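# Two Stretch robots park a bike in a floor rack

## Task

The bike's rear wheel is already in the rack's slot near the stop, but its kickstand is down. Finish parking it. One wheel must sit in the slot near the slot's closed end, and the kickstand must be folded fully up. At the end the bike must be motionless and touch nothing except the rack: no wall, furniture or loose item. The rack is loose on the floor. Either robot or both may work. Release the bike and back away at the end. A robot that falls or is left tilted fails the task. A result that holds only because a robot is still holding it does not count.

## Robot and tools

Robots: r1 and r2 are identical Hello Robot Stretch 3 units. Each has a two-wheel differential base (0.33 m long, 0.34 m wide) with a passive omni wheel at the rear. A lift rides up a mast, and a telescoping arm reaches out to the robot's RIGHT side. The base cannot move sideways, so to bring the gripper forward or back you drive the base. Turning in place pivots about the drive-wheel midpoint, 0.05 m behind the front edge. With the arm retracted and the wrist folded, the sweep radius is 0.28 m. An unfolded, level gripper reaches outside that circle.

Frames: the base frame has its origin on the floor between the drive wheels, with x forward, y left and z up. The odometry frame is the base frame as it was at scene start. Each robot reports in its own frames only. Only the images, lidar_m, wrist_depth_mm and head_depth_mm show where one robot is relative to the other. hand_pose is the fingertip meeting point, given in the base frame. With the wrist joints at zero, the hand's x axis points up, its y axis points back along the arm toward the mast, and its z axis points to the rear.

execute_actions(actions, cameras): actions is a list holding at most one action. An empty list just reports state and images. The action is keyed by "r1" and/or "r2". Each robot entry can hold "base", "joints" and optionally "contact_limits". All motions begin together.
- base is a relative move from the base's last reported position, with exactly one key. translate_m is metres, -1 to 1, forward positive. rotate_rad is radians, -3.2 to 3.2, counter-clockwise (left) positive.
- joints holds absolute targets, one number per named joint: lift_m 0 to 1.1 (arm height); arm_m 0 to 0.52 (extension); wrist_yaw_rad -1.345 to 4.42 (0 is along the arm, positive swings toward the front, 3.0 is folded over the base); wrist_pitch_rad -1.57 to 0.451 (negative tips the fingers down); wrist_roll_rad -2.911 to 2.911; gripper_m -0.089 to 0.179 (larger is wider; the real fingertip gap is 0.007 to 0.025 less, and 0 below 0.007); head_pan_rad -3.953 to 1.73 (positive is left, -1.57 looks along the arm); head_tilt_rad -1.53 to 0.419 (negative is down).
- contact_limits: {"arm_m": N}, where N is 1 to 100 percent effort. The arm stops with contact_stop at that effort, which keeps pushes gentle. Values that are too low stop it immediately.
- cameras is a list naming r1_/r2_ head_camera, nav_camera and wrist_camera, or "all". Omitted or null means all; [] means none. Any unknown key, name or out-of-range number rejects the whole call, and nothing moves.
A joint or robot left out of an action may keep pushing toward its earlier target. Each action is capped at 15 s. The base runs at 0.30 m/s and 1.9 rad/s only when stowed (lift_m below 0.30, arm_m below 0.03, wrist_yaw_rad above 2.54). Otherwise it is limited to 0.10 m/s and 0.63 rad/s.

wait(seconds 0 to 10) lets time pass without new commands and returns the same output as an empty action. zoom_image(camera, region [x0,y0,x1,y1] in pixels, at most 504x504) enlarges part of that camera's latest full image. finished_scene(scene) ends the current scene, given its number, and cannot be undone.

Results: base_status and joint_status report how each motion ended. "done" means the target was reached; for the base it only means the wheels turned the commanded amount. "off_target" means it stopped short and may still be pushing. After contact_stop, time_out or torque_fault, the old target is dropped. A stopped arm or lift goes slack until it is commanded again, and a slack lift can sink under load. on_its_own lists joints that were not commanded; its "held at" is a target, not a position. motor_effort is percent of maximum, positive toward higher joint values, with the peak in brackets. It is noisy and biased. A rest effort outside the normal range suggests pushing or carrying. Positive wheel effort drives forward. base_odometry counts wheel turns, so it includes slip. turned_by_wheels and turned_by_imu give the turn since the last result. base_tilt (degrees, forward and right positive) carries a fixed offset of up to about 4 degrees. lidar_m gives 12 ranges in 30-degree sectors: sector 1 is ahead, then counter-clockwise (4 left, 7 behind, 10 right). The scan plane is 0.17 m above the floor, the range is 0.15 to 12 m, and "-" means no return. It sees the other robot but not clear objects, and the robot's own parts can block sectors 5, 6, 9 and 10. wrist_depth_mm (45 to 1000) and head_depth_mm (280 to 4000, sideways image) are 7x7 grids of median depth, read row by row from the top left. Camera calibration (K, distortion, T_world_to_cam in the carrying robot's base frame) is approximate.

Gripper: to grasp, command a value below the object's width. To release, command at least 0.02 more than the value at which contact was made. Neither the reading nor "done" confirms a grasp.

Hazards: robots pressing hard against each other fails the task, and a hard hit may too. Once the bases are touching, any further drive is a hard press. Two robots sharing a load can drift apart by up to 2.5 cm per metre, which may tip one. Fold or unfold the wrist only with lift_m between 0.32 and 0.95, wrist_pitch_rad -0.4 and roll near 0. When yaw is below -0.4, keep pitch at -0.5 or lower. Arm pushes with the gripper above about 0.45 m, repeated pushes after a contact_stop, and driving while holding or pushing something fixed can all tip the robot. If base_tilt shows a lean, reverse the last move in small steps, pull the gripper clear, and lower lift_m to about 0.2 if needed. The base and wrist have no contact stop. Sustained strain on a wrist servo disables it for 10 s (torque_fault). Avoid drops, slams and hard shoves. Do not knock the bike or the unanchored rack over, and keep the bike off walls and furniture. Objects may occasionally be nudged by outside disturbances.

Each tool is called after "Request:" in YAML: its name, and indented under it one key for each argument.

## Session

Request:
execute_actions:
  actions: []

Scene clock: 0.00 s.
r1.base_odometry: x=+0.000 y=+0.000 heading=+0.000 (m, m, rad; r1's odometry frame)
r1.turned_by_wheels: +0.000 (rad since the last result)
r1.turned_by_imu: +0.000 (rad since the last result)
r1.base_tilt: forward=-1.7 right=+2.2 (deg)
r1.lidar_m: 4.10 2.43 2.92 1.16 0.87 0.84 0.88 1.24 2.10 2.20 3.06 3.87
r1.head_depth_mm: 1866 2771 3642 3599 3645 3044 2104 / 1871 2790 - - - 3107 2110 / 1855 2794 - - - 3048 2089 / 1869 2823 - - - 3077 2070 / 1882 2837 - - - 3049 2087 / 1896 2827 - - - 3049 2075 / 1901 2895 - - - 3039 2065
r1.base_status: not commanded
r1.joint_positions: lift_m=+0.450 arm_m=-0.001 wrist_yaw_rad=+2.850 wrist_pitch_rad=-0.524 wrist_roll_rad=+0.018 gripper_m=+0.037 head_pan_rad=+0.007 head_tilt_rad=+0.016
r1.joint_status: not commanded
r1.motor_effort: left_wheel=-1 right_wheel=+0 lift_m=+22 arm_m=+0 wrist_yaw_rad=-1 wrist_pitch_rad=+7 wrist_roll_rad=+0 gripper_m=+0 head_pan_rad=+0 head_tilt_rad=+1 (%)
r1.hand_pose: x=+0.0391 y=+0.0572 z=+0.4397 quat_wxyz=(+0.282, +0.708, +0.080, +0.643) (m; r1's base frame)
r1.wrist_depth_mm: - - - - - - - / - - - - - - - / - - - - - - - / 810 935 912 895 882 881 866 / 761 - 759 744 761 737 729 / 663 642 - 648 - 642 638 / 577 581 - 577 559 564 553
r2.base_odometry: x=+0.000 y=+0.000 heading=+0.000 (m, m, rad; r2's odometry frame)
r2.turned_by_wheels: +0.000 (rad since the last result)
r2.turned_by_imu: +0.000 (rad since the last result)
r2.base_tilt: forward=+2.9 right=-0.6 (deg)
r2.lidar_m: 0.83 0.91 1.19 1.18 1.30 2.04 3.89 4.28 2.74 2.02 1.02 0.83
r2.head_depth_mm: 737 746 754 760 764 768 777 / 749 760 764 768 776 783 790 / 762 770 779 785 788 799 804 / 776 787 792 798 804 814 820 / 795 798 804 812 819 828 832 / 802 812 818 823 839 840 850 / 819 831 830 842 849 859 871
r2.base_status: not commanded
r2.joint_positions: lift_m=+0.485 arm_m=+0.001 wrist_yaw_rad=+2.805 wrist_pitch_rad=-0.442 wrist_roll_rad=+0.010 gripper_m=+0.037 head_pan_rad=-0.015 head_tilt_rad=+0.004
r2.joint_status: not commanded
r2.motor_effort: left_wheel=+0 right_wheel=-1 lift_m=+23 arm_m=-1 wrist_yaw_rad=+0 wrist_pitch_rad=+5 wrist_roll_rad=+0 gripper_m=+0 head_pan_rad=+0 head_tilt_rad=+3 (%)
r2.hand_pose: x=+0.0518 y=+0.0626 z=+0.4922 quat_wxyz=(+0.269, +0.709, +0.036, +0.651) (m; r2's base frame)
r2.wrist_depth_mm: - - - - - - 849 / - - - - - - 889 / - - - - - - 893 / - 994 - - - - 901 / 804 831 839 854 887 885 870 / 699 - 695 734 - 747 756 / 622 598 638 650 650 650 663
pictures: r1_head_camera (sideways: a quarter turn clockwise sets it upright), r1_nav_camera (sideways: a quarter turn counterclockwise sets it upright), r1_wrist_camera, r2_head_camera (sideways: a quarter turn clockwise sets it upright), r2_nav_camera (sideways: a quarter turn counterclockwise sets it upright), r2_wrist_camera
Images, in order (width x height): r1_head_camera 896x504, r1_nav_camera 672x504, r1_wrist_camera 644x364, r2_head_camera 896x504, r2_nav_camera 672x504, r2_wrist_camera 644x364.

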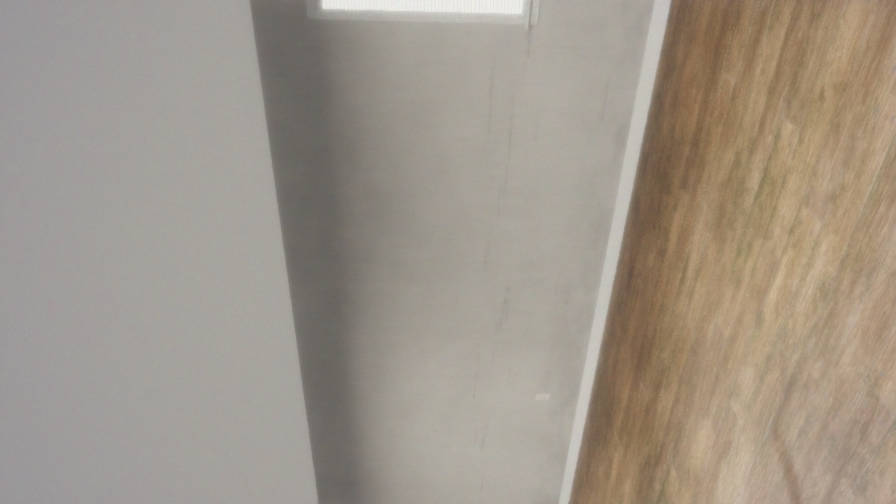

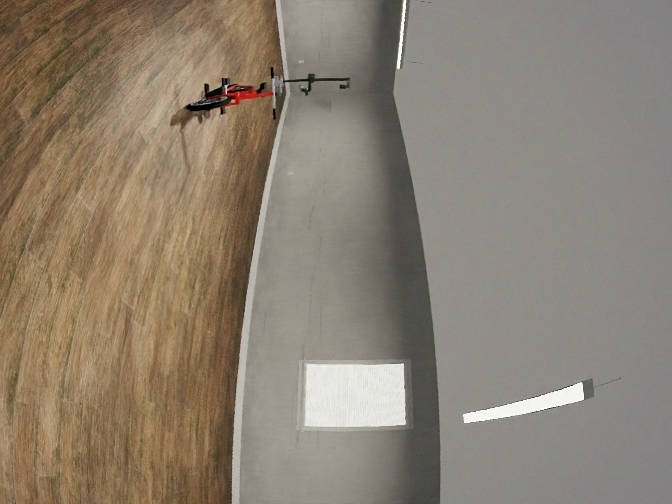

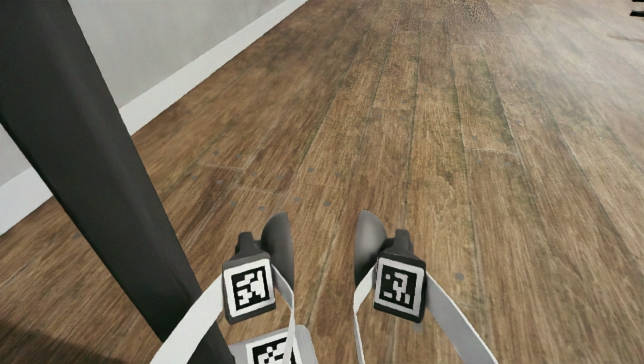

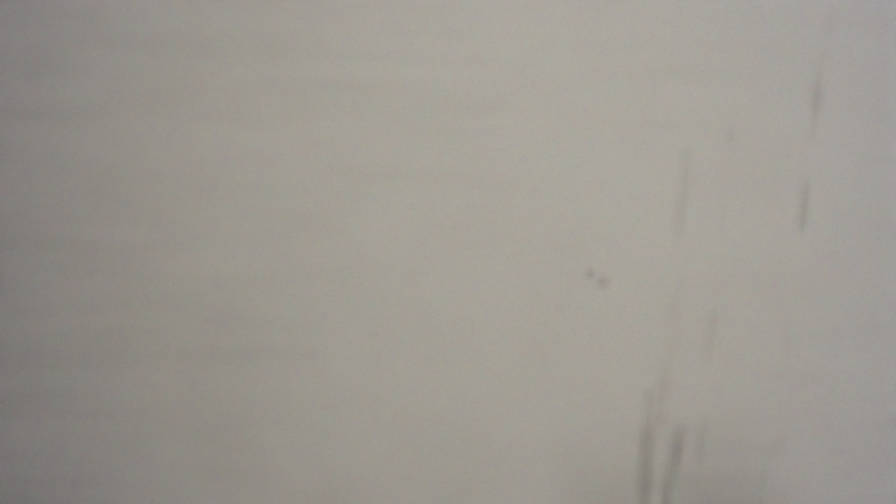

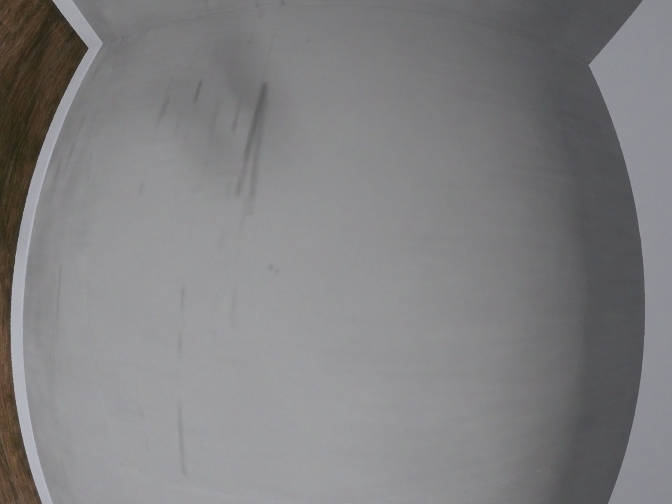

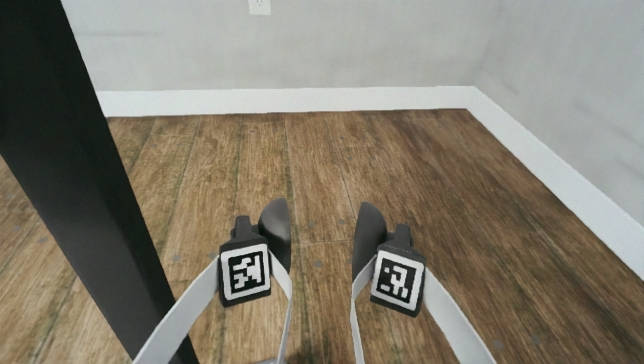

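Request:
execute_actions:
  actions:
    - {"r1":{"joints":{"head_pan_rad":0.5,"head_tilt_rad":-0.4,"lift_m":0.25}},"r2":{"joints":{"head_pan_rad":-2.6,"head_tilt_rad":-0.7,"lift_m":0.25}}}
  cameras: ["r1_head_camera","r2_head_camera","r2_nav_camera"]

Scene clock: 3.07 s.
r1.base_odometry: x=+0.000 y=+0.000 heading=+0.000 (m, m, rad; r1's odometry frame)
r1.turned_by_wheels: +0.000 (rad since the last result)
r1.turned_by_imu: -0.001 (rad since the last result)
r1.base_tilt: forward=-1.6 right=+2.3 (deg)
r1.lidar_m: 4.06 2.44 2.91 1.16 0.86 0.84 0.88 1.23 2.10 2.19 3.07 3.86
r1.head_depth_mm: - - - 3077 2143 1643 1334 / - - - 3089 2123 1652 1337 / - - - 3041 2136 1636 1332 / - - - 2900 2138 1644 1334 / - - - 3110 2130 1635 1335 / - - - 3051 2113 1651 1337 / - - - 3072 2126 1645 1334
r1.base_status: not commanded
r1.joint_positions: lift_m=+0.251 arm_m=-0.001 wrist_yaw_rad=+2.850 wrist_pitch_rad=-0.525 wrist_roll_rad=+0.018 gripper_m=+0.037 head_pan_rad=+0.493 head_tilt_rad=-0.395
r1.joint_status: all done
r1.motor_effort: left_wheel=+0(1) right_wheel=-1(1) lift_m=+13(20) arm_m=+0(0) wrist_yaw_rad=-1(1) wrist_pitch_rad=+7(7) wrist_roll_rad=+0(0) gripper_m=+0(0) head_pan_rad=+4(40) head_tilt_rad=-2(24) (%)
r1.hand_pose: x=+0.0391 y=+0.0571 z=+0.2401 quat_wxyz=(+0.282, +0.708, +0.080, +0.643) (m; r1's base frame)
r1.wrist_depth_mm: - - - - - - - / - 958 948 939 917 922 899 / - 724 729 720 700 706 695 / 576 602 587 578 577 570 561 / 500 - 516 486 502 478 475 / - - - 420 - 417 409 / - - - 376 366 363 362
r2.base_odometry: x=+0.000 y=+0.000 heading=+0.000 (m, m, rad; r2's odometry frame)
r2.turned_by_wheels: +0.000 (rad since the last result)
r2.turned_by_imu: -0.001 (rad since the last result)
r2.base_tilt: forward=+3.0 right=-0.5 (deg)
r2.lidar_m: 0.83 0.91 1.19 1.18 1.30 2.04 3.88 4.26 2.75 2.01 1.02 0.83
r2.head_depth_mm: 3740 3279 2466 1947 1603 1367 1195 / - 3347 2442 1940 1607 1365 1180 / - 3291 2452 1938 1615 1358 1192 / - 3324 2451 1926 1613 1358 1180 / - 3275 2442 1893 1600 1363 1186 / - 3290 2420 1917 1576 1363 1186 / - 2952 2412 1931 1587 1363 1179
r2.base_status: not commanded
r2.joint_positions: lift_m=+0.251 arm_m=+0.001 wrist_yaw_rad=+2.805 wrist_pitch_rad=-0.442 wrist_roll_rad=+0.010 gripper_m=+0.037 head_pan_rad=-2.593 head_tilt_rad=-0.691
r2.joint_status: all done
r2.motor_effort: left_wheel=+1(0) right_wheel=-1(1) lift_m=+8(20) arm_m=-1(1) wrist_yaw_rad=+0(0) wrist_pitch_rad=+5(5) wrist_roll_rad=+0(0) gripper_m=+0(0) head_pan_rad=-2(42) head_tilt_rad=-6(52) (%)
r2.hand_pose: x=+0.0518 y=+0.0626 z=+0.2582 quat_wxyz=(+0.269, +0.709, +0.036, +0.651) (m; r2's base frame)
r2.wrist_depth_mm: - - - - - - 874 / - 985 992 - - - 882 / - 747 750 772 791 814 799 / - 607 617 622 631 637 676 / 485 519 531 521 539 540 543 / - - - 454 - 459 468 / - - - 404 397 402 405
pictures: r1_head_camera (sideways: a quarter turn clockwise sets it upright), r2_head_camera (sideways: a quarter turn clockwise sets it upright), r2_nav_camera (sideways: a quarter turn counterclockwise sets it upright)
camera_calibration (this result's frames):
r1_head_camera: T_world_to_cam=[[-0.345859, -0.211014, -0.914251, 1.20809], [-0.479493, 0.877292, -0.0210929, 0.0315552], [0.806516, 0.431082, -0.404599, 0.484325], [0, 0, 0, 1]] pos_world=[0.0423429, 0.0184571, 1.30112]
r2_head_camera: T_world_to_cam=[[0.57046, 0.360479, -0.737991, 0.975946], [0.527909, -0.849274, -0.00676757, 0.005099], [-0.629196, -0.385731, -0.674777, 0.83906], [0, 0, 0, 1]] pos_world=[-0.0314973, -0.023826, 1.28645]
r2_nav_camera: T_world_to_cam=[[-0.504201, -0.368996, 0.780784, -0.973776], [-0.563884, 0.825446, 0.025968, 0.024888], [-0.654077, -0.427178, -0.624261, 0.767747], [0, 0, 0, 1]] pos_world=[0.0252203, -0.0518985, 1.23894]
Images, in order (width x height): r1_head_camera 896x504, r2_head_camera 896x504, r2_nav_camera 672x504.

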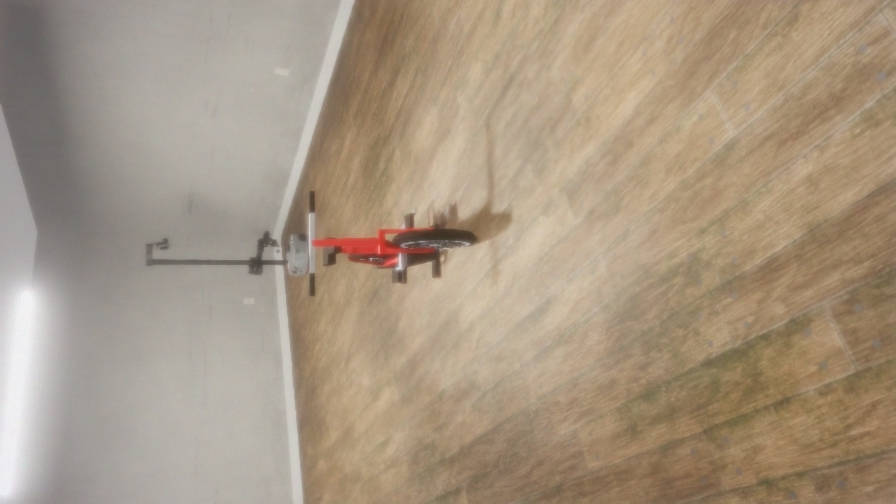

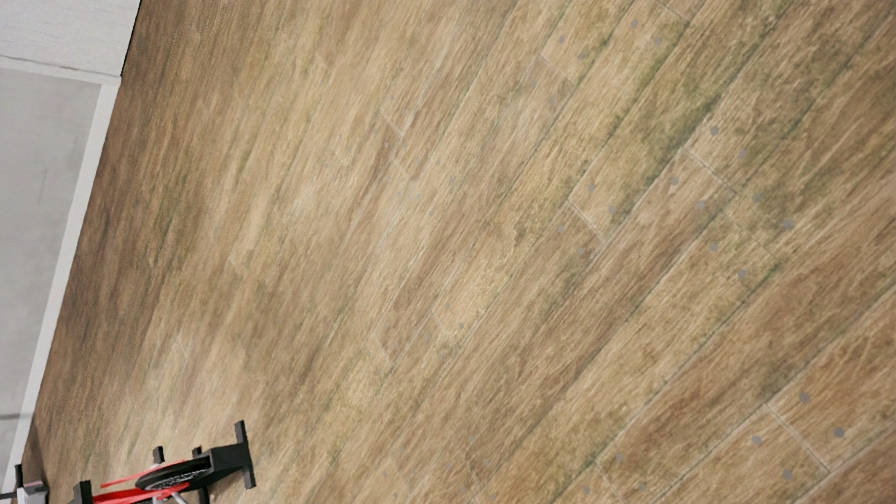

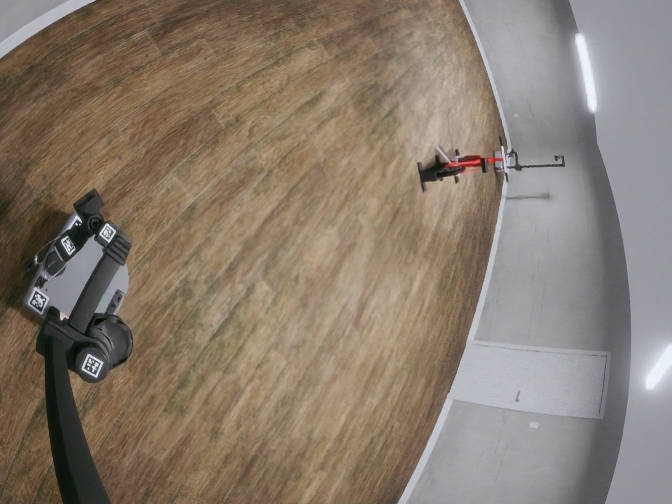

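Request:
execute_actions:
  actions:
    - {"r2":{"base":{"rotate_rad":-2.06},"joints":{"head_pan_rad":-0.7,"head_tilt_rad":-0.8}},"r1":{"base":{"rotate_rad":0.75},"joints":{"head_pan_rad":-0.8,"head_tilt_rad":-0.6}}}
  cameras: []

Request:
execute_actions:
  actions:
    - {"r2":{"base":{"translate_m":1}},"r1":{"base":{"translate_m":1}}}
  cameras: []

Request:
execute_actions:
  actions:
    - {"r2":{"base":{"translate_m":1}},"r1":{"base":{"translate_m":1}}}
  cameras: []

Request:
execute_actions:
  actions:
    - {"r2":{"base":{"translate_m":0.6}},"r1":{"base":{"translate_m":0.3}}}
  cameras: ["r1_head_camera","r2_head_camera","r2_nav_camera"]

Scene clock: 5.83 s.
r1.base_odometry: x=+0.000 y=+0.000 heading=+0.750 (m, m, rad; r1's odometry frame)
r1.turned_by_wheels: +0.750 (rad since the last result)
r1.turned_by_imu: +0.754 (rad since the last result)
r1.base_tilt: forward=-1.6 right=+2.3 (deg)
r1.lidar_m: 2.67 1.69 0.98 0.84 0.84 0.98 1.70 2.10 2.43 3.89 3.88 2.45
r1.head_depth_mm: 3211 3520 3004 2178 1708 1401 1183 / 3348 3686 3006 2178 1719 1402 1198 / 3549 3797 2943 2166 1707 1395 1190 / 3721 - 2950 2151 1698 1397 1185 / - - 2997 2164 1692 1402 1184 / - - 2976 2170 1706 1392 1190 / - - 2959 2158 1699 1400 1189
r1.base_status: done
r1.joint_positions: lift_m=+0.251 arm_m=-0.001 wrist_yaw_rad=+2.850 wrist_pitch_rad=-0.525 wrist_roll_rad=+0.018 gripper_m=+0.037 head_pan_rad=-0.793 head_tilt_rad=-0.592
r1.joint_status: all done
r1.motor_effort: left_wheel=-2(8) right_wheel=+3(8) lift_m=+13(14) arm_m=+0(0) wrist_yaw_rad=+1(1) wrist_pitch_rad=+7(7) wrist_roll_rad=+0(0) gripper_m=+0(1) head_pan_rad=-5(52) head_tilt_rad=-2(16) (%)
r1.hand_pose: x=+0.0391 y=+0.0571 z=+0.2401 quat_wxyz=(+0.282, +0.708, +0.080, +0.643) (m; r1's base frame)
r1.wrist_depth_mm: - 727 849 973 - - - / - 786 881 925 921 910 871 / - 728 724 703 706 707 689 / 573 605 585 588 572 570 559 / 500 - 512 483 498 477 470 / - - - 421 - 413 410 / - - - 378 364 366 363
r2.base_odometry: x=+0.000 y=+0.000 heading=-2.060 (m, m, rad; r2's odometry frame)
r2.turned_by_wheels: -2.060 (rad since the last result)
r2.turned_by_imu: -2.045 (rad since the last result)
r2.base_tilt: forward=+3.0 right=-0.5 (deg)
r2.lidar_m: 2.75 1.88 1.00 0.83 0.83 0.93 1.18 1.18 1.32 2.13 3.89 4.34
r2.head_depth_mm: 3456 2623 2123 1767 1496 1300 1149 / 3610 2642 2107 1746 1485 1306 1162 / 3570 2614 2096 1744 1496 1300 1158 / 3545 2626 2078 1730 1488 1296 1150 / 3508 2619 2104 1747 1481 1302 1149 / 3505 2656 2103 1711 1489 1294 1149 / 3507 2621 2098 1761 1470 1300 1149
r2.base_status: done
r2.joint_positions: lift_m=+0.251 arm_m=+0.001 wrist_yaw_rad=+2.805 wrist_pitch_rad=-0.442 wrist_roll_rad=+0.010 gripper_m=+0.037 head_pan_rad=-0.707 head_tilt_rad=-0.790
r2.joint_status: all done
r2.motor_effort: left_wheel=+3(11) right_wheel=-4(9) lift_m=+8(8) arm_m=-1(1) wrist_yaw_rad=+0(0) wrist_pitch_rad=+5(5) wrist_roll_rad=+0(0) gripper_m=+0(1) head_pan_rad=+4(38) head_tilt_rad=-6(21) (%)
r2.hand_pose: x=+0.0518 y=+0.0626 z=+0.2582 quat_wxyz=(+0.269, +0.709, +0.036, +0.651) (m; r2's base frame)
r2.wrist_depth_mm: - 755 901 - - - - / - 787 916 - - - - / - 753 770 782 816 810 839 / - 603 617 631 636 665 675 / 496 525 539 515 540 545 546 / - - - 447 - 459 470 / - - - 399 396 402 406
pictures: none
No camera images: the call's "cameras" was empty. Leave "cameras" out to get every camera's image.

Scene clock: 10.87 s.
r1.base_odometry: x=+0.732 y=+0.681 heading=+0.750 (m, m, rad; r1's odometry frame)
r1.turned_by_wheels: +0.000 (rad since the last result)
r1.turned_by_imu: +0.004 (rad since the last result)
r1.base_tilt: forward=-1.7 right=+2.3 (deg)
r1.lidar_m: 5.60 2.18 1.27 1.10 1.10 1.27 2.23 3.05 3.52 3.63 3.62 1.51
r1.head_depth_mm: 3030 3209 2979 2169 1706 1414 1196 / 3169 3496 3005 2177 1708 1399 1191 / 3274 3675 3006 2172 1710 1406 1194 / 3538 3845 2965 2177 1693 1412 1188 / 3656 - 2974 2178 1700 1397 1191 / - - 2955 2172 1705 1392 1191 / - - 2839 2007 1696 1394 1191
r1.base_status: done
r1.joint_positions: lift_m=+0.251 arm_m=-0.001 wrist_yaw_rad=+2.850 wrist_pitch_rad=-0.525 wrist_roll_rad=+0.018 gripper_m=+0.037 head_pan_rad=-0.793 head_tilt_rad=-0.593
r1.joint_status: not commanded
r1.motor_effort: left_wheel=-3(4) right_wheel=+2(6) lift_m=+13(14) arm_m=+0(0) wrist_yaw_rad=+0(2) wrist_pitch_rad=+7(7) wrist_roll_rad=+0(0) gripper_m=+0(1) head_pan_rad=-4(4) head_tilt_rad=-2(2) (%)
r1.hand_pose: x=+0.0391 y=+0.0571 z=+0.2400 quat_wxyz=(+0.282, +0.708, +0.080, +0.643) (m; r1's base frame)
r1.wrist_depth_mm: - 938 - - - - - / - 950 955 929 924 911 898 / - 736 726 712 703 697 688 / 571 603 588 580 572 569 564 / 497 - 514 491 497 480 474 / - - - 421 - 416 414 / - - - 374 364 366 361
r2.base_odometry: x=-0.470 y=-0.883 heading=-2.060 (m, m, rad; r2's odometry frame)
r2.turned_by_wheels: +0.000 (rad since the last result)
r2.turned_by_imu: +0.003 (rad since the last result)
r2.base_tilt: forward=+3.1 right=-0.6 (deg)
r2.lidar_m: 2.08 2.58 1.38 1.15 1.15 1.28 2.09 2.13 2.39 3.59 3.56 1.78
r2.head_depth_mm: 3286 2658 2134 1753 1490 1294 1148 / 3338 2674 2125 1744 1503 1297 1153 / 3510 2645 2097 1740 1497 1295 1160 / 3571 2633 2101 1730 1493 1292 1150 / 3549 2615 2070 1733 1486 1298 1143 / 3588 2632 2085 1743 1479 1291 1147 / 3461 2583 2001 1711 1473 1304 1147
r2.base_status: done
r2.joint_positions: lift_m=+0.251 arm_m=+0.001 wrist_yaw_rad=+2.805 wrist_pitch_rad=-0.442 wrist_roll_rad=+0.010 gripper_m=+0.037 head_pan_rad=-0.707 head_tilt_rad=-0.791
r2.joint_status: not commanded
r2.motor_effort: left_wheel=+3(10) right_wheel=-4(6) lift_m=+8(8) arm_m=-1(1) wrist_yaw_rad=+0(0) wrist_pitch_rad=+5(5) wrist_roll_rad=+0(0) gripper_m=+0(0) head_pan_rad=+2(5) head_tilt_rad=-6(7) (%)
r2.hand_pose: x=+0.0518 y=+0.0626 z=+0.2582 quat_wxyz=(+0.269, +0.709, +0.036, +0.651) (m; r2's base frame)
r2.wrist_depth_mm: - - - - - - - / - 963 989 - - - - / - 743 768 768 803 810 840 / - 609 610 621 640 641 674 / 489 530 532 522 541 542 551 / - - - 452 - 463 467 / - - - 400 397 404 407
pictures: none
No camera images: the call's "cameras" was empty. Leave "cameras" out to get every camera's image.

Scene clock: 15.90 s.
r1.base_odometry: x=+1.464 y=+1.363 heading=+0.750 (m, m, rad; r1's odometry frame)
r1.turned_by_wheels: +0.000 (rad since the last result)
r1.turned_by_imu: +0.004 (rad since the last result)
r1.base_tilt: forward=-1.7 right=+2.3 (deg)
r1.lidar_m: 4.66 2.65 1.55 1.35 1.35 1.57 2.77 3.99 3.90 3.38 0.77 1.31
r1.head_depth_mm: 2806 3044 2969 2157 1713 1395 1201 / 2956 3210 2983 2174 1708 1330 1190 / 3096 3484 2988 2141 1277 1304 1187 / 3265 3631 2998 1757 1554 1406 1185 / 3428 3780 2693 1498 1616 1397 1185 / 3663 - 2629 2073 1688 1395 1192 / - - 2985 2171 1709 1393 1193
r1.base_status: done
r1.joint_positions: lift_m=+0.251 arm_m=-0.001 wrist_yaw_rad=+2.850 wrist_pitch_rad=-0.525 wrist_roll_rad=+0.018 gripper_m=+0.037 head_pan_rad=-0.793 head_tilt_rad=-0.593
r1.joint_status: not commanded
r1.motor_effort: left_wheel=-2(5) right_wheel=+2(9) lift_m=+13(13) arm_m=+0(0) wrist_yaw_rad=+0(0) wrist_pitch_rad=+7(7) wrist_roll_rad=+0(0) gripper_m=+0(0) head_pan_rad=-4(4) head_tilt_rad=-3(2) (%)
r1.hand_pose: x=+0.0391 y=+0.0571 z=+0.2400 quat_wxyz=(+0.282, +0.708, +0.080, +0.643) (m; r1's base frame)
r1.wrist_depth_mm: - - - - - - - / - 980 963 924 903 911 887 / - 741 717 716 702 691 694 / 579 599 583 572 577 569 563 / 492 - 519 487 494 479 473 / - - - 417 - 415 414 / - - - 380 365 363 361
r2.base_odometry: x=-0.939 y=-1.766 heading=-2.060 (m, m, rad; r2's odometry frame)
r2.turned_by_wheels: +0.000 (rad since the last result)
r2.turned_by_imu: +0.003 (rad since the last result)
r2.base_tilt: forward=+3.2 right=-0.5 (deg)
r2.lidar_m: 5.63 3.25 1.75 1.46 1.46 1.64 2.68 3.05 3.44 3.26 3.24 0.89
r2.head_depth_mm: 3035 2649 2116 1736 1484 1300 1156 / 3168 2664 2115 1762 1487 1299 1148 / 3248 2638 2081 1749 1493 1294 1149 / 3398 2620 2093 1467 1451 1301 1151 / 3069 2542 1683 1535 1485 1299 1150 / 3363 2479 1668 1692 1469 1298 1147 / 3560 2413 2018 1722 1485 1291 1150
r2.base_status: done
r2.joint_positions: lift_m=+0.251 arm_m=+0.001 wrist_yaw_rad=+2.805 wrist_pitch_rad=-0.442 wrist_roll_rad=+0.010 gripper_m=+0.037 head_pan_rad=-0.707 head_tilt_rad=-0.791
r2.joint_status: not commanded
r2.motor_effort: left_wheel=+2(11) right_wheel=-3(6) lift_m=+8(8) arm_m=-2(1) wrist_yaw_rad=+0(0) wrist_pitch_rad=+5(5) wrist_roll_rad=+0(0) gripper_m=+0(1) head_pan_rad=+3(2) head_tilt_rad=-6(6) (%)
r2.hand_pose: x=+0.0518 y=+0.0626 z=+0.2582 quat_wxyz=(+0.269, +0.709, +0.036, +0.651) (m; r2's base frame)
r2.wrist_depth_mm: - - - - - - - / - 974 - - - - - / - 742 760 786 820 821 828 / - 600 629 626 635 655 662 / 495 520 522 531 539 536 546 / - - - 442 - 465 461 / - - - 396 398 404 407
pictures: none
No camera images: the call's "cameras" was empty. Leave "cameras" out to get every camera's image.

Scene clock: 19.47 s.
r1.base_odometry: x=+1.684 y=+1.567 heading=+0.749 (m, m, rad; r1's odometry frame)
r1.turned_by_wheels: +0.000 (rad since the last result)
r1.turned_by_imu: +0.001 (rad since the last result)
r1.base_tilt: forward=-1.7 right=+2.3 (deg)
r1.lidar_m: 4.37 2.79 1.63 1.42 1.42 1.66 2.93 4.29 3.79 0.68 0.72 1.11
r1.head_depth_mm: 2759 2978 2977 2093 1711 1063 1132 / 2884 3161 2999 2096 1106 1196 1192 / 3034 3326 2098 2065 1392 1396 1190 / 3233 3526 2816 1487 1476 1399 1191 / 3425 3781 2971 2175 1629 1390 1183 / 3638 - 2993 2161 1689 1393 1186 / - - 2993 2161 1679 1399 1196
r1.base_status: done
r1.joint_positions: lift_m=+0.251 arm_m=-0.001 wrist_yaw_rad=+2.850 wrist_pitch_rad=-0.525 wrist_roll_rad=+0.018 gripper_m=+0.037 head_pan_rad=-0.793 head_tilt_rad=-0.593
r1.joint_status: not commanded
r1.motor_effort: left_wheel=-4(5) right_wheel=+2(7) lift_m=+13(13) arm_m=+0(0) wrist_yaw_rad=+1(0) wrist_pitch_rad=+7(7) wrist_roll_rad=+0(0) gripper_m=+0(0) head_pan_rad=-4(4) head_tilt_rad=-2(2) (%)
r1.hand_pose: x=+0.0391 y=+0.0571 z=+0.2400 quat_wxyz=(+0.282, +0.708, +0.080, +0.643) (m; r1's base frame)
r1.wrist_depth_mm: - - - - - - - / - 960 954 929 931 894 895 / - 727 716 711 696 692 688 / 573 596 589 579 571 570 564 / 497 - 514 488 500 476 470 / - - - 420 - 415 408 / - - - 378 367 364 362
r2.base_odometry: x=-1.221 y=-2.296 heading=-2.060 (m, m, rad; r2's odometry frame)
r2.turned_by_wheels: +0.000 (rad since the last result)
r2.turned_by_imu: +0.002 (rad since the last result)
r2.base_tilt: forward=+3.1 right=-0.5 (deg)
r2.lidar_m: 5.06 3.64 1.97 1.65 1.65 1.85 3.01 3.60 3.70 0.57 0.58 1.01
r2.head_depth_mm: 2862 2680 2117 1756 1497 1083 1151 / 2967 2609 2106 1163 1142 1228 1156 / 3140 1876 2009 1140 1363 1300 1153 / 3262 2666 1273 1437 1424 1294 1151 / 3473 2628 1971 1664 1479 1295 1147 / 3615 2570 2070 1733 1478 1287 1141 / 3498 2588 2082 1736 1473 1289 1141
r2.base_status: done
r2.joint_positions: lift_m=+0.251 arm_m=+0.001 wrist_yaw_rad=+2.805 wrist_pitch_rad=-0.442 wrist_roll_rad=+0.010 gripper_m=+0.037 head_pan_rad=-0.707 head_tilt_rad=-0.791
r2.joint_status: not commanded
r2.motor_effort: left_wheel=+2(10) right_wheel=-3(6) lift_m=+8(8) arm_m=-1(2) wrist_yaw_rad=+0(0) wrist_pitch_rad=+5(5) wrist_roll_rad=+0(0) gripper_m=+0(0) head_pan_rad=+3(4) head_tilt_rad=-6(6) (%)
r2.hand_pose: x=+0.0518 y=+0.0626 z=+0.2582 quat_wxyz=(+0.269, +0.709, +0.036, +0.651) (m; r2's base frame)
r2.wrist_depth_mm: - - - - - - - / - 971 - - - - - / - 743 780 771 788 814 828 / - 604 614 622 630 658 661 / 488 520 532 522 547 540 551 / - - - 458 - 457 464 / - - - 401 398 399 404
pictures: r1_head_camera (sideways: a quarter turn clockwise sets it upright), r2_head_camera (sideways: a quarter turn clockwise sets it upright), r2_nav_camera (sideways: a quarter turn counterclockwise sets it upright)
camera_calibration (this result's frames):
r1_head_camera: T_world_to_cam=[[-0.42065, 0.395426, -0.816512, 1.08108], [0.704355, 0.709587, -0.0192259, 0.0218979], [0.571784, -0.583202, -0.577008, 0.710088], [0, 0, 0, 1]] pos_world=[0.0333143, -0.0288994, 1.29286]
r2_head_camera: T_world_to_cam=[[-0.572946, 0.476075, -0.667147, 0.890599], [0.643204, 0.765671, -0.00600158, 0.00339763], [0.507958, -0.43255, -0.744902, 0.923326], [0, 0, 0, 1]] pos_world=[0.039069, -0.027209, 1.28197]
r2_nav_camera: T_world_to_cam=[[0.563933, -0.413376, 0.714913, -0.894438], [-0.608102, -0.793586, 0.0208133, 0.0318717], [0.558741, -0.446478, -0.698904, 0.857438], [0, 0, 0, 1]] pos_world=[0.0446981, 0.0383809, 1.23805]
Images, in order (width x height): r1_head_camera 896x504, r2_head_camera 896x504, r2_nav_camera 672x504.

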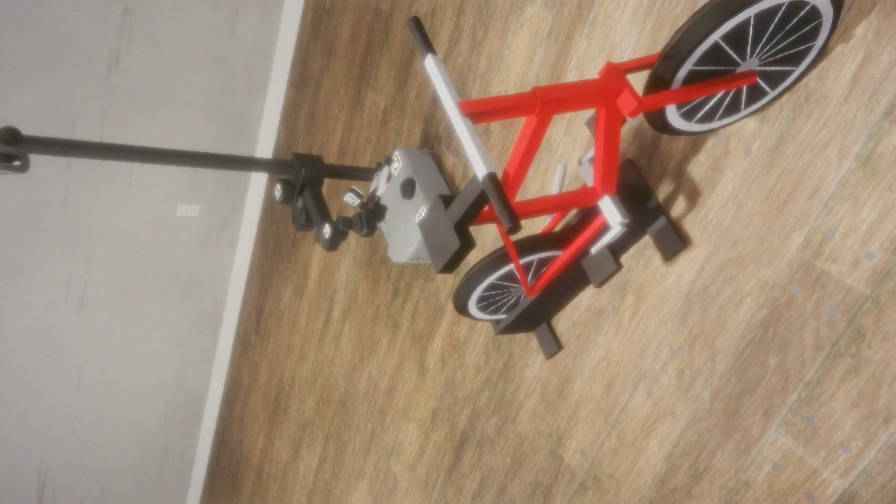

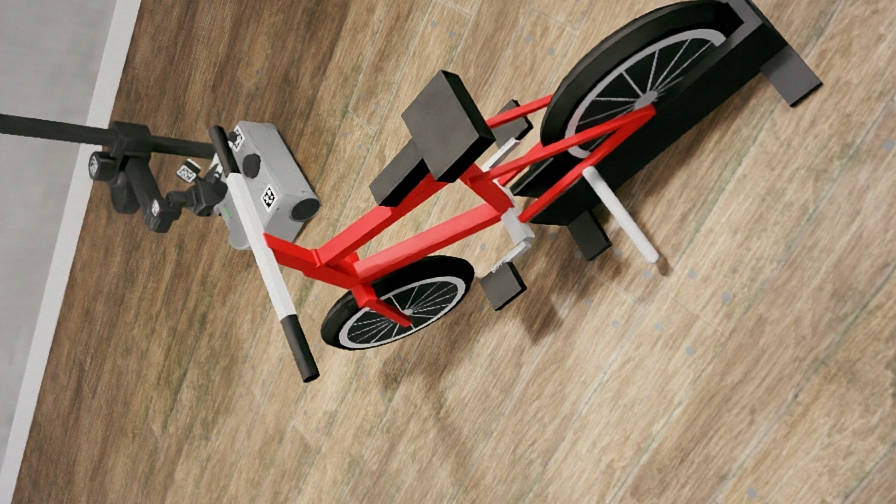

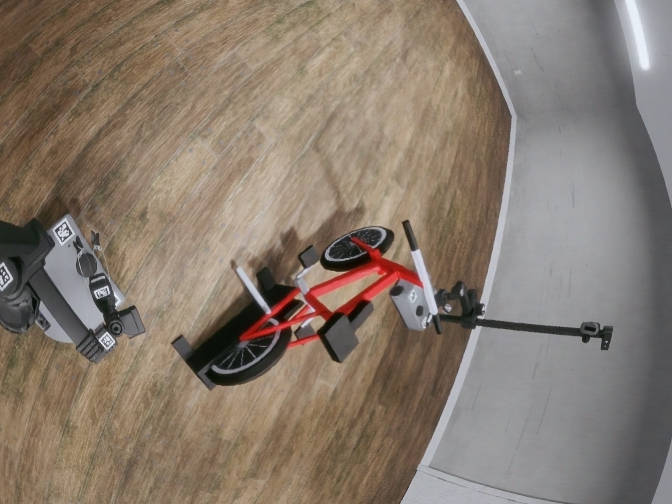

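Request:
execute_actions:
  actions:
    - {"r2":{"base":{"rotate_rad":-0.1},"joints":{"lift_m":0.4,"head_pan_rad":-1.5,"head_tilt_rad":-1.15,"gripper_m":0.0}}}
  cameras: []

Request:
execute_actions:
  actions:
    - {"r2":{"joints":{"wrist_yaw_rad":0.8}}}
  cameras: []

Request:
execute_actions:
  actions:
    - {"r2":{"base":{"translate_m":0.66},"joints":{"wrist_yaw_rad":0,"wrist_pitch_rad":-0.9,"lift_m":0.48}}}
  cameras: ["r2_head_camera","r2_wrist_camera"]

Scene clock: 21.97 s.
r1.base_odometry: x=+1.684 y=+1.567 heading=+0.749 (m, m, rad; r1's odometry frame)
r1.turned_by_wheels: +0.000 (rad since the last result)
r1.turned_by_imu: -0.001 (rad since the last result)
r1.base_tilt: forward=-1.6 right=+2.2 (deg)
r1.lidar_m: 4.37 2.79 1.63 1.42 1.42 1.66 2.92 4.30 3.82 0.68 0.71 1.10
r1.head_depth_mm: 2774 2972 2971 2092 1707 1070 1136 / 2868 3108 2972 2095 1107 1196 1191 / 3030 3282 2238 2056 1400 1400 1190 / 3166 3516 2824 1482 1488 1399 1199 / 3339 3771 2993 2161 1652 1399 1189 / 3645 - 2982 2156 1714 1394 1189 / - - 2954 2161 1700 1395 1192
r1.base_status: not commanded
r1.joint_positions: lift_m=+0.251 arm_m=-0.001 wrist_yaw_rad=+2.850 wrist_pitch_rad=-0.525 wrist_roll_rad=+0.018 gripper_m=+0.037 head_pan_rad=-0.793 head_tilt_rad=-0.593
r1.joint_status: not commanded
r1.motor_effort: left_wheel=-3(2) right_wheel=+3(2) lift_m=+14(14) arm_m=+0(0) wrist_yaw_rad=+1(0) wrist_pitch_rad=+7(7) wrist_roll_rad=+0(0) gripper_m=+0(0) head_pan_rad=-4(5) head_tilt_rad=-2(3) (%)
r1.hand_pose: x=+0.0391 y=+0.0571 z=+0.2400 quat_wxyz=(+0.282, +0.708, +0.080, +0.643) (m; r1's base frame)
r1.wrist_depth_mm: - - - - - - - / - 968 944 922 915 902 885 / - 737 715 712 715 698 686 / 575 605 584 579 574 573 558 / 496 - 514 487 494 478 475 / - - - 420 - 414 409 / - - - 374 365 364 362
r2.base_odometry: x=-1.221 y=-2.296 heading=-2.159 (m, m, rad; r2's odometry frame)
r2.turned_by_wheels: -0.100 (rad since the last result)
r2.turned_by_imu: -0.100 (rad since the last result)
r2.base_tilt: forward=+3.1 right=-0.6 (deg)
r2.lidar_m: 4.96 4.56 2.12 1.67 1.65 1.76 2.64 3.61 3.91 0.58 0.57 0.67
r2.head_depth_mm: 1808 1635 1501 1385 1294 1195 - / 1808 1654 1502 1392 1303 1206 - / 1807 1634 1498 1375 1310 - - / 1801 1633 1491 1384 1315 - - / 1783 1611 1503 1333 1280 1196 1114 / 1786 1635 1484 1328 1276 1200 1123 / 1788 1631 1158 1342 1279 1200 1119
r2.base_status: done
r2.joint_positions: lift_m=+0.399 arm_m=+0.001 wrist_yaw_rad=+2.805 wrist_pitch_rad=-0.442 wrist_roll_rad=+0.010 gripper_m=+0.000 head_pan_rad=-1.493 head_tilt_rad=-1.136
r2.joint_status: all done
r2.motor_effort: left_wheel=+3(9) right_wheel=-4(9) lift_m=+35(37) arm_m=-1(1) wrist_yaw_rad=+0(0) wrist_pitch_rad=+5(5) wrist_roll_rad=+0(0) gripper_m=-3(83) head_pan_rad=-4(41) head_tilt_rad=-9(39) (%)
r2.hand_pose: x=+0.0518 y=+0.0625 z=+0.4065 quat_wxyz=(+0.269, +0.709, +0.036, +0.651) (m; r2's base frame)
r2.wrist_depth_mm: - - - - - - - / - - - - - - - / - - - - - - - / - 833 844 871 883 893 930 / 707 707 739 - 757 759 777 / 598 - 625 603 651 648 659 / 530 - - 543 558 563 561
pictures: none
No camera images: the call's "cameras" was empty. Leave "cameras" out to get every camera's image.

Scene clock: 23.97 s.
r1.base_odometry: x=+1.684 y=+1.567 heading=+0.749 (m, m, rad; r1's odometry frame)
r1.turned_by_wheels: +0.000 (rad since the last result)
r1.turned_by_imu: +0.000 (rad since the last result)
r1.base_tilt: forward=-1.6 right=+2.2 (deg)
r1.lidar_m: 4.36 2.79 1.63 1.42 1.42 1.66 2.93 4.29 3.81 0.68 0.71 1.10
r1.head_depth_mm: 2752 3004 3020 2113 1700 1061 1135 / 2852 3169 2977 2092 1110 1196 1192 / 3037 3319 2674 2062 1395 1402 1181 / 3247 3628 2699 1475 1484 1384 1193 / 3409 3842 2956 2154 1643 1400 1188 / 3642 - 2980 2160 1681 1398 1195 / - - 3004 2153 1696 1402 1197
r1.base_status: not commanded
r1.joint_positions: lift_m=+0.251 arm_m=-0.001 wrist_yaw_rad=+2.850 wrist_pitch_rad=-0.525 wrist_roll_rad=+0.018 gripper_m=+0.037 head_pan_rad=-0.793 head_tilt_rad=-0.593
r1.joint_status: not commanded
r1.motor_effort: left_wheel=-2(2) right_wheel=+3(3) lift_m=+13(13) arm_m=+0(0) wrist_yaw_rad=+0(0) wrist_pitch_rad=+7(7) wrist_roll_rad=+0(0) gripper_m=+0(1) head_pan_rad=-4(5) head_tilt_rad=-3(2) (%)
r1.hand_pose: x=+0.0391 y=+0.0571 z=+0.2400 quat_wxyz=(+0.282, +0.708, +0.080, +0.643) (m; r1's base frame)
r1.wrist_depth_mm: - - - - - - - / - 957 950 937 923 900 893 / - 726 720 715 706 701 680 / 577 595 585 584 574 572 563 / 497 - 515 483 497 477 476 / - - - 417 - 414 409 / - - - 376 366 364 362
r2.base_odometry: x=-1.221 y=-2.296 heading=-2.159 (m, m, rad; r2's odometry frame)
r2.turned_by_wheels: +0.000 (rad since the last result)
r2.turned_by_imu: -0.001 (rad since the last result)
r2.base_tilt: forward=+3.0 right=-0.5 (deg)
r2.lidar_m: 4.91 4.55 2.12 1.67 1.65 1.77 2.64 3.61 3.89 0.58 0.57 0.67
r2.head_depth_mm: 1797 1657 1503 1381 1280 1195 - / 1796 1642 1496 1387 1298 1213 - / 1792 1640 1501 1381 1311 - - / 1788 1626 1491 1393 1305 - - / 1789 1634 1495 1329 1279 1192 1121 / 1787 1625 1485 1330 1284 1205 1122 / 1805 1622 1155 1347 1276 1208 1119
r2.base_status: not commanded
r2.joint_positions: lift_m=+0.399 arm_m=+0.001 wrist_yaw_rad=+0.803 wrist_pitch_rad=-0.442 wrist_roll_rad=+0.010 gripper_m=+0.000 head_pan_rad=-1.493 head_tilt_rad=-1.136
r2.joint_status: all done
r2.motor_effort: left_wheel=+3(3) right_wheel=-3(4) lift_m=+35(35) arm_m=-1(1) wrist_yaw_rad=-1(2) wrist_pitch_rad=+5(5) wrist_roll_rad=+0(0) gripper_m=-2(3) head_pan_rad=-2(2) head_tilt_rad=-9(9) (%)
r2.hand_pose: x=+0.1377 y=-0.3002 z=+0.4065 quat_wxyz=(+0.693, +0.413, -0.578, +0.125) (m; r2's base frame)
r2.wrist_depth_mm: - - 744 - - - - / - - 735 510 - - - / - - 777 527 421 - - / 816 826 814 562 447 920 936 / 702 707 704 - 479 739 768 / 607 607 632 600 471 625 657 / 530 545 542 545 533 569 560
pictures: none
No camera images: the call's "cameras" was empty. Leave "cameras" out to get every camera's image.

Scene clock: 31.57 s.
r1.base_odometry: x=+1.684 y=+1.567 heading=+0.749 (m, m, rad; r1's odometry frame)
r1.turned_by_wheels: +0.000 (rad since the last result)
r1.turned_by_imu: -0.002 (rad since the last result)
r1.base_tilt: forward=-1.7 right=+2.3 (deg)
r1.lidar_m: 4.38 2.79 1.64 1.42 1.42 1.66 2.92 4.31 3.79 0.68 0.72 1.11
r1.head_depth_mm: 2746 3018 1493 1748 1619 1066 1130 / 2865 3174 3016 1844 1106 1200 1195 / 3037 3392 3002 2181 1392 1411 1193 / 3261 3548 2978 1483 1481 1399 1191 / 3468 3828 2989 2155 1649 1408 1188 / 3613 - 3002 2170 1704 1407 1184 / - - 2951 2155 1704 1401 1190
r1.base_status: not commanded
r1.joint_positions: lift_m=+0.251 arm_m=-0.001 wrist_yaw_rad=+2.850 wrist_pitch_rad=-0.525 wrist_roll_rad=+0.018 gripper_m=+0.037 head_pan_rad=-0.793 head_tilt_rad=-0.593
r1.joint_status: not commanded
r1.motor_effort: left_wheel=-3(3) right_wheel=+2(3) lift_m=+14(13) arm_m=+0(0) wrist_yaw_rad=+1(1) wrist_pitch_rad=+7(7) wrist_roll_rad=+0(0) gripper_m=+0(1) head_pan_rad=-4(4) head_tilt_rad=-2(2) (%)
r1.hand_pose: x=+0.0391 y=+0.0571 z=+0.2400 quat_wxyz=(+0.282, +0.708, +0.080, +0.643) (m; r1's base frame)
r1.wrist_depth_mm: - - - - - - - / - 967 954 941 904 913 892 / - 730 726 717 702 705 694 / 578 603 584 573 568 568 564 / 495 - 518 489 497 479 474 / - - - 413 - 414 408 / - - - 376 366 362 363
r2.base_odometry: x=-1.587 y=-2.845 heading=-2.159 (m, m, rad; r2's odometry frame)
r2.turned_by_wheels: +0.000 (rad since the last result)
r2.turned_by_imu: +0.001 (rad since the last result)
r2.base_tilt: forward=+3.1 right=-0.5 (deg)
r2.lidar_m: 4.51 4.45 2.45 1.93 1.92 2.06 3.07 4.21 0.49 0.58 0.57 0.75
r2.head_depth_mm: 1783 1633 1461 1203 1290 1195 1147 / 1791 1631 874 1204 1308 - - / 1786 1637 959 1291 1302 - - / 1784 1633 1456 1335 1276 - - / 1796 1577 1042 1373 1279 1193 1119 / 1786 1619 1048 1333 1272 1193 1115 / 1784 1600 1493 1344 1280 1194 1119
r2.base_status: done
r2.joint_positions: lift_m=+0.479 arm_m=+0.001 wrist_yaw_rad=+0.003 wrist_pitch_rad=-0.906 wrist_roll_rad=+0.010 gripper_m=+0.000 head_pan_rad=-1.493 head_tilt_rad=-1.136
r2.joint_status: all done
r2.motor_effort: left_wheel=+3(7) right_wheel=-4(5) lift_m=+35(37) arm_m=-1(1) wrist_yaw_rad=-2(2) wrist_pitch_rad=+2(6) wrist_roll_rad=+0(0) gripper_m=-3(2) head_pan_rad=-3(2) head_tilt_rad=-9(9) (%)
r2.hand_pose: x=-0.0212 y=-0.2855 z=+0.4014 quat_wxyz=(+0.633, +0.309, -0.638, -0.310) (m; r2's base frame)
r2.wrist_depth_mm: 373 408 397 474 800 370 353 / 441 460 732 452 484 425 421 / 578 559 661 513 497 493 495 / 614 624 598 636 616 608 612 / 576 577 584 - 591 586 598 / 535 546 555 540 555 560 575 / 515 506 523 516 512 524 537
pictures: r2_head_camera (sideways: a quarter turn clockwise sets it upright), r2_wrist_camera
camera_calibration (this result's frames):
r2_head_camera: T_world_to_cam=[[-0.0817515, 0.923004, -0.376007, 0.508334], [0.996201, 0.0870348, -0.00294549, -0.00273638], [0.030007, -0.374819, -0.926612, 1.16243], [0, 0, 0, 1]] pos_world=[0.00940209, -0.0332554, 1.26825]
r2_wrist_camera: T_world_to_cam=[[-0.999286, -0.0283195, 0.0250125, -0.0425626], [-0.036548, 0.892406, -0.44975, 0.46568], [-0.0095846, -0.450343, -0.892804, 0.394356], [0, 0, 0, 1]] pos_world=[-0.0217328, -0.239185, 0.562587]
Images, in order (width x height): r2_head_camera 896x504, r2_wrist_camera 644x364.

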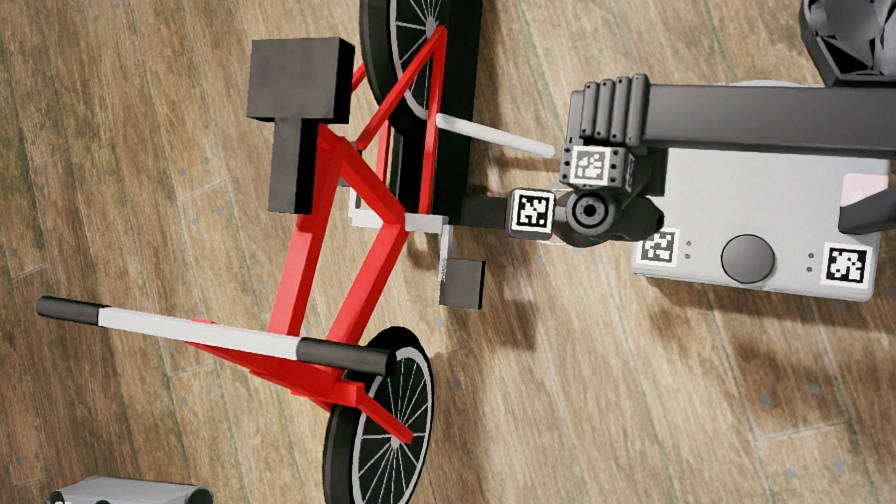

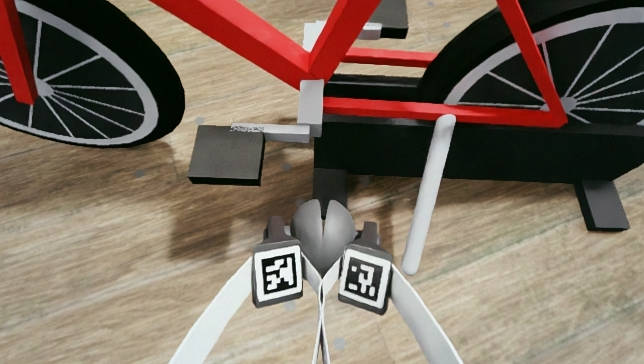

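Request:
execute_actions:
  actions:
    - {"r2":{"joints":{"wrist_pitch_rad":-0.4,"lift_m":0.08,"arm_m":0.03}}}
  cameras: ["r2_wrist_camera"]

Request:
execute_actions:
  actions:
    - {"r2":{"base":{"translate_m":-0.2}}}
  cameras: ["r2_head_camera","r2_wrist_camera"]

Scene clock: 36.17 s.
r1.base_odometry: x=+1.684 y=+1.567 heading=+0.749 (m, m, rad; r1's odometry frame)
r1.turned_by_wheels: +0.000 (rad since the last result)
r1.turned_by_imu: -0.001 (rad since the last result)
r1.base_tilt: forward=-1.7 right=+2.2 (deg)
r1.lidar_m: 4.38 2.79 1.63 1.42 1.42 1.66 2.92 4.30 3.80 0.68 0.72 1.11
r1.head_depth_mm: 2763 2990 3013 1688 1624 1073 1134 / 2896 3228 3011 2012 1104 1197 1198 / 3092 3353 2999 2191 1391 1400 1188 / 3235 3540 2978 1484 1480 1399 1190 / 3462 3773 2996 2165 1665 1391 1191 / 3586 - 2991 2165 1687 1393 1191 / - - 2992 2140 1695 1396 1184
r1.base_status: not commanded
r1.joint_positions: lift_m=+0.251 arm_m=-0.001 wrist_yaw_rad=+2.850 wrist_pitch_rad=-0.525 wrist_roll_rad=+0.018 gripper_m=+0.037 head_pan_rad=-0.793 head_tilt_rad=-0.593
r1.joint_status: not commanded
r1.motor_effort: left_wheel=-3(2) right_wheel=+2(3) lift_m=+13(13) arm_m=+0(0) wrist_yaw_rad=+1(0) wrist_pitch_rad=+7(7) wrist_roll_rad=+0(0) gripper_m=+0(0) head_pan_rad=-4(4) head_tilt_rad=-2(2) (%)
r1.hand_pose: x=+0.0391 y=+0.0571 z=+0.2400 quat_wxyz=(+0.282, +0.708, +0.080, +0.643) (m; r1's base frame)
r1.wrist_depth_mm: - - - - - - - / - 970 955 929 928 908 896 / - 724 720 706 704 697 690 / 575 597 582 577 575 559 563 / 506 - 516 486 500 477 477 / - - - 418 - 414 411 / - - - 377 366 366 362
r2.base_odometry: x=-1.587 y=-2.845 heading=-2.159 (m, m, rad; r2's odometry frame)
r2.turned_by_wheels: +0.000 (rad since the last result)
r2.turned_by_imu: -0.001 (rad since the last result)
r2.base_tilt: forward=+3.0 right=-0.5 (deg)
r2.lidar_m: 4.51 4.45 2.46 1.94 1.92 2.06 3.05 4.21 0.49 0.58 0.57 0.75
r2.head_depth_mm: 1799 1633 1463 1205 1284 1205 1125 / 1802 1628 875 1200 1292 1216 - / 1794 1624 962 1282 1291 - - / 1791 1634 1448 1343 1293 - - / 1779 1609 1051 1357 1282 1199 1125 / 1764 1612 1043 1334 1284 1197 1123 / 1808 1614 1485 1355 1278 1199 1123
r2.base_status: not commanded
r2.joint_positions: lift_m=+0.081 arm_m=+0.030 wrist_yaw_rad=+0.002 wrist_pitch_rad=-0.419 wrist_roll_rad=+0.010 gripper_m=+0.000 head_pan_rad=-1.493 head_tilt_rad=-1.136
r2.joint_status: all done
r2.motor_effort: left_wheel=+3(2) right_wheel=-4(4) lift_m=+8(31) arm_m=+3(4) wrist_yaw_rad=-1(2) wrist_pitch_rad=+7(7) wrist_roll_rad=+0(0) gripper_m=-3(3) head_pan_rad=-4(4) head_tilt_rad=-9(9) (%)
r2.hand_pose: x=-0.0210 y=-0.3988 z=+0.0932 quat_wxyz=(+0.688, +0.147, -0.695, -0.148) (m; r2's base frame)
r2.wrist_depth_mm: 270 835 866 286 232 241 188 / 299 571 575 251 245 245 179 / 402 429 439 278 270 269 173 / 333 342 348 305 301 300 167 / 283 286 291 - 299 305 289 / 243 247 250 240 258 260 246 / 212 216 217 221 224 226 217
pictures: r2_wrist_camera
camera_calibration (this result's frames):
r2_wrist_camera: T_world_to_cam=[[-0.999321, -0.0136375, 0.0342336, -0.0328616], [-0.0358067, 0.578856, -0.814643, 0.337128], [-0.00870666, -0.815316, -0.578951, -0.10658], [0, 0, 0, 1]] pos_world=[-0.0216958, -0.282493, 0.21406]
Images, in order (width x height): r2_wrist_camera 644x364.

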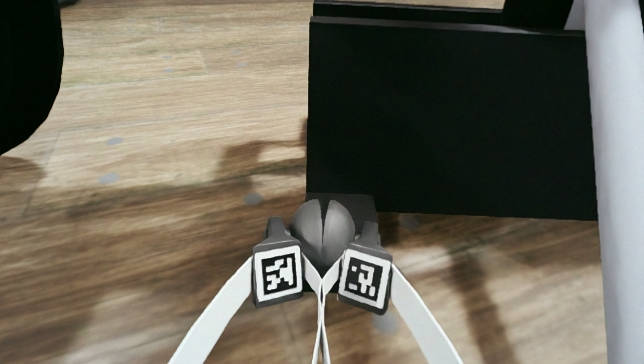

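Scene clock: 39.27 s.
r1.base_odometry: x=+1.684 y=+1.567 heading=+0.749 (m, m, rad; r1's odometry frame)
r1.turned_by_wheels: +0.000 (rad since the last result)
r1.turned_by_imu: -0.001 (rad since the last result)
r1.base_tilt: forward=-1.6 right=+2.3 (deg)
r1.lidar_m: 4.39 2.78 1.63 1.42 1.42 1.65 2.93 4.30 3.81 0.69 0.72 1.11
r1.head_depth_mm: 2710 2989 2826 2014 1709 1062 1143 / 2897 3143 2971 1758 1127 1192 1195 / 3111 3411 3014 2090 1482 1400 1191 / 3207 3621 3000 1481 1487 1404 1184 / 3379 3806 2989 2181 1651 1400 1195 / 3627 - 2974 2137 1707 1402 1188 / - - 3026 2176 1700 1391 1191
r1.base_status: not commanded
r1.joint_positions: lift_m=+0.251 arm_m=-0.001 wrist_yaw_rad=+2.850 wrist_pitch_rad=-0.525 wrist_roll_rad=+0.018 gripper_m=+0.037 head_pan_rad=-0.793 head_tilt_rad=-0.593
r1.joint_status: not commanded
r1.motor_effort: left_wheel=-3(3) right_wheel=+3(2) lift_m=+13(13) arm_m=+0(0) wrist_yaw_rad=-1(0) wrist_pitch_rad=+7(7) wrist_roll_rad=+0(0) gripper_m=+0(0) head_pan_rad=-4(4) head_tilt_rad=-2(2) (%)
r1.hand_pose: x=+0.0391 y=+0.0571 z=+0.2400 quat_wxyz=(+0.282, +0.708, +0.080, +0.643) (m; r1's base frame)
r1.wrist_depth_mm: - - - - - - - / - 970 942 948 910 892 892 / - 732 721 717 707 691 689 / 576 599 584 579 571 571 564 / 499 - 515 488 493 478 474 / - - - 418 - 414 415 / - - - 379 367 365 361
r2.base_odometry: x=-1.476 y=-2.678 heading=-2.159 (m, m, rad; r2's odometry frame)
r2.turned_by_wheels: +0.001 (rad since the last result)
r2.turned_by_imu: -0.001 (rad since the last result)
r2.base_tilt: forward=+3.1 right=-0.5 (deg)
r2.lidar_m: 4.63 4.62 2.35 1.85 1.84 1.97 2.95 4.03 0.57 0.56 0.66 0.75
r2.head_depth_mm: 1803 1650 1496 1324 1285 1196 1130 / 1811 1622 1498 1262 1286 1216 - / 1794 1630 1081 1289 1296 - - / 1786 1624 955 1312 1282 - - / 1793 1621 1055 1330 1281 1197 1116 / 1789 1630 1137 1354 1284 1195 1121 / 1757 1576 1045 1346 1274 1189 1118
r2.base_status: done
r2.joint_positions: lift_m=+0.081 arm_m=+0.030 wrist_yaw_rad=+0.101 wrist_pitch_rad=-0.423 wrist_roll_rad=+0.010 gripper_m=+0.000 head_pan_rad=-1.493 head_tilt_rad=-1.136
r2.joint_status: not commanded
r2.on_its_own: wrist_yaw_rad is held at +0.065, not at your +0.000, by its stall guard, which is still easing
r2.motor_effort: left_wheel=+8(11) right_wheel=-18(23) lift_m=+9(9) arm_m=+2(3) wrist_yaw_rad=-23(31) wrist_pitch_rad=+9(9) wrist_roll_rad=+0(0) gripper_m=-6(7) head_pan_rad=-2(2) head_tilt_rad=-9(10) (%)
r2.hand_pose: x=+0.0010 y=-0.3973 z=+0.0923 quat_wxyz=(+0.695, +0.183, -0.686, -0.115) (m; r2's base frame)
r2.wrist_depth_mm: 801 251 246 238 231 231 227 / 552 278 265 255 240 242 236 / 416 385 295 281 261 265 258 / 338 325 318 310 154 290 282 / 281 265 288 - 146 302 303 / 243 246 247 241 243 262 263 / 213 214 219 220 134 225 227
pictures: r2_head_camera (sideways: a quarter turn clockwise sets it upright), r2_wrist_camera
camera_calibration (this result's frames):
r2_head_camera: T_world_to_cam=[[-0.0816997, 0.923037, -0.375936, 0.508242], [0.996206, 0.0869767, -0.00294477, -0.00273735], [0.0299796, -0.374751, -0.926641, 1.16247], [0, 0, 0, 1]] pos_world=[0.00939995, -0.033253, 1.26825]
r2_wrist_camera: T_world_to_cam=[[-0.993103, -0.112171, 0.0341326, -0.0499204], [-0.0929376, 0.575604, -0.81243, 0.334875], [0.0714844, -0.809999, -0.582058, -0.10338], [0, 0, 0, 1]] pos_world=[-0.0110636, -0.282092, 0.213593]
Images, in order (width x height): r2_head_camera 896x504, r2_wrist_camera 644x364.

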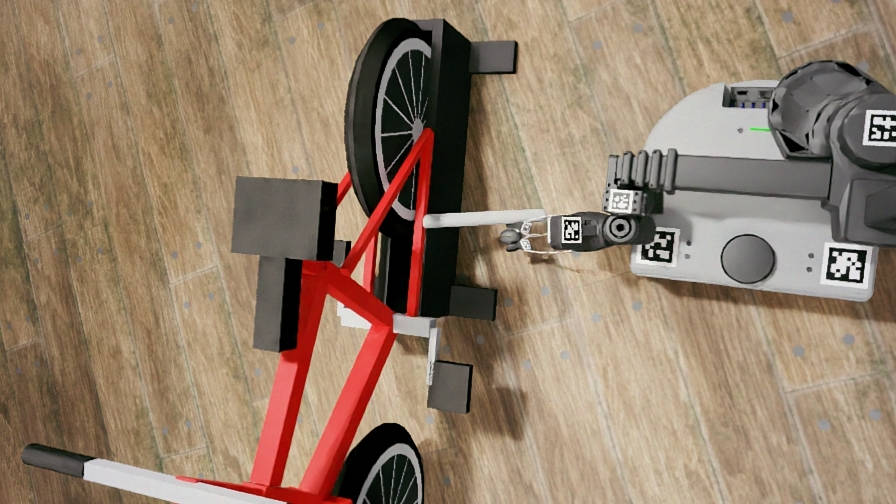

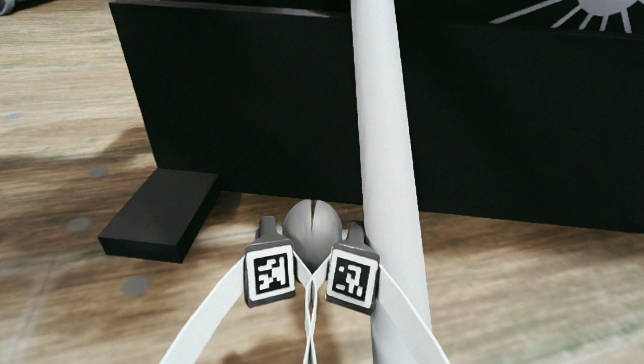

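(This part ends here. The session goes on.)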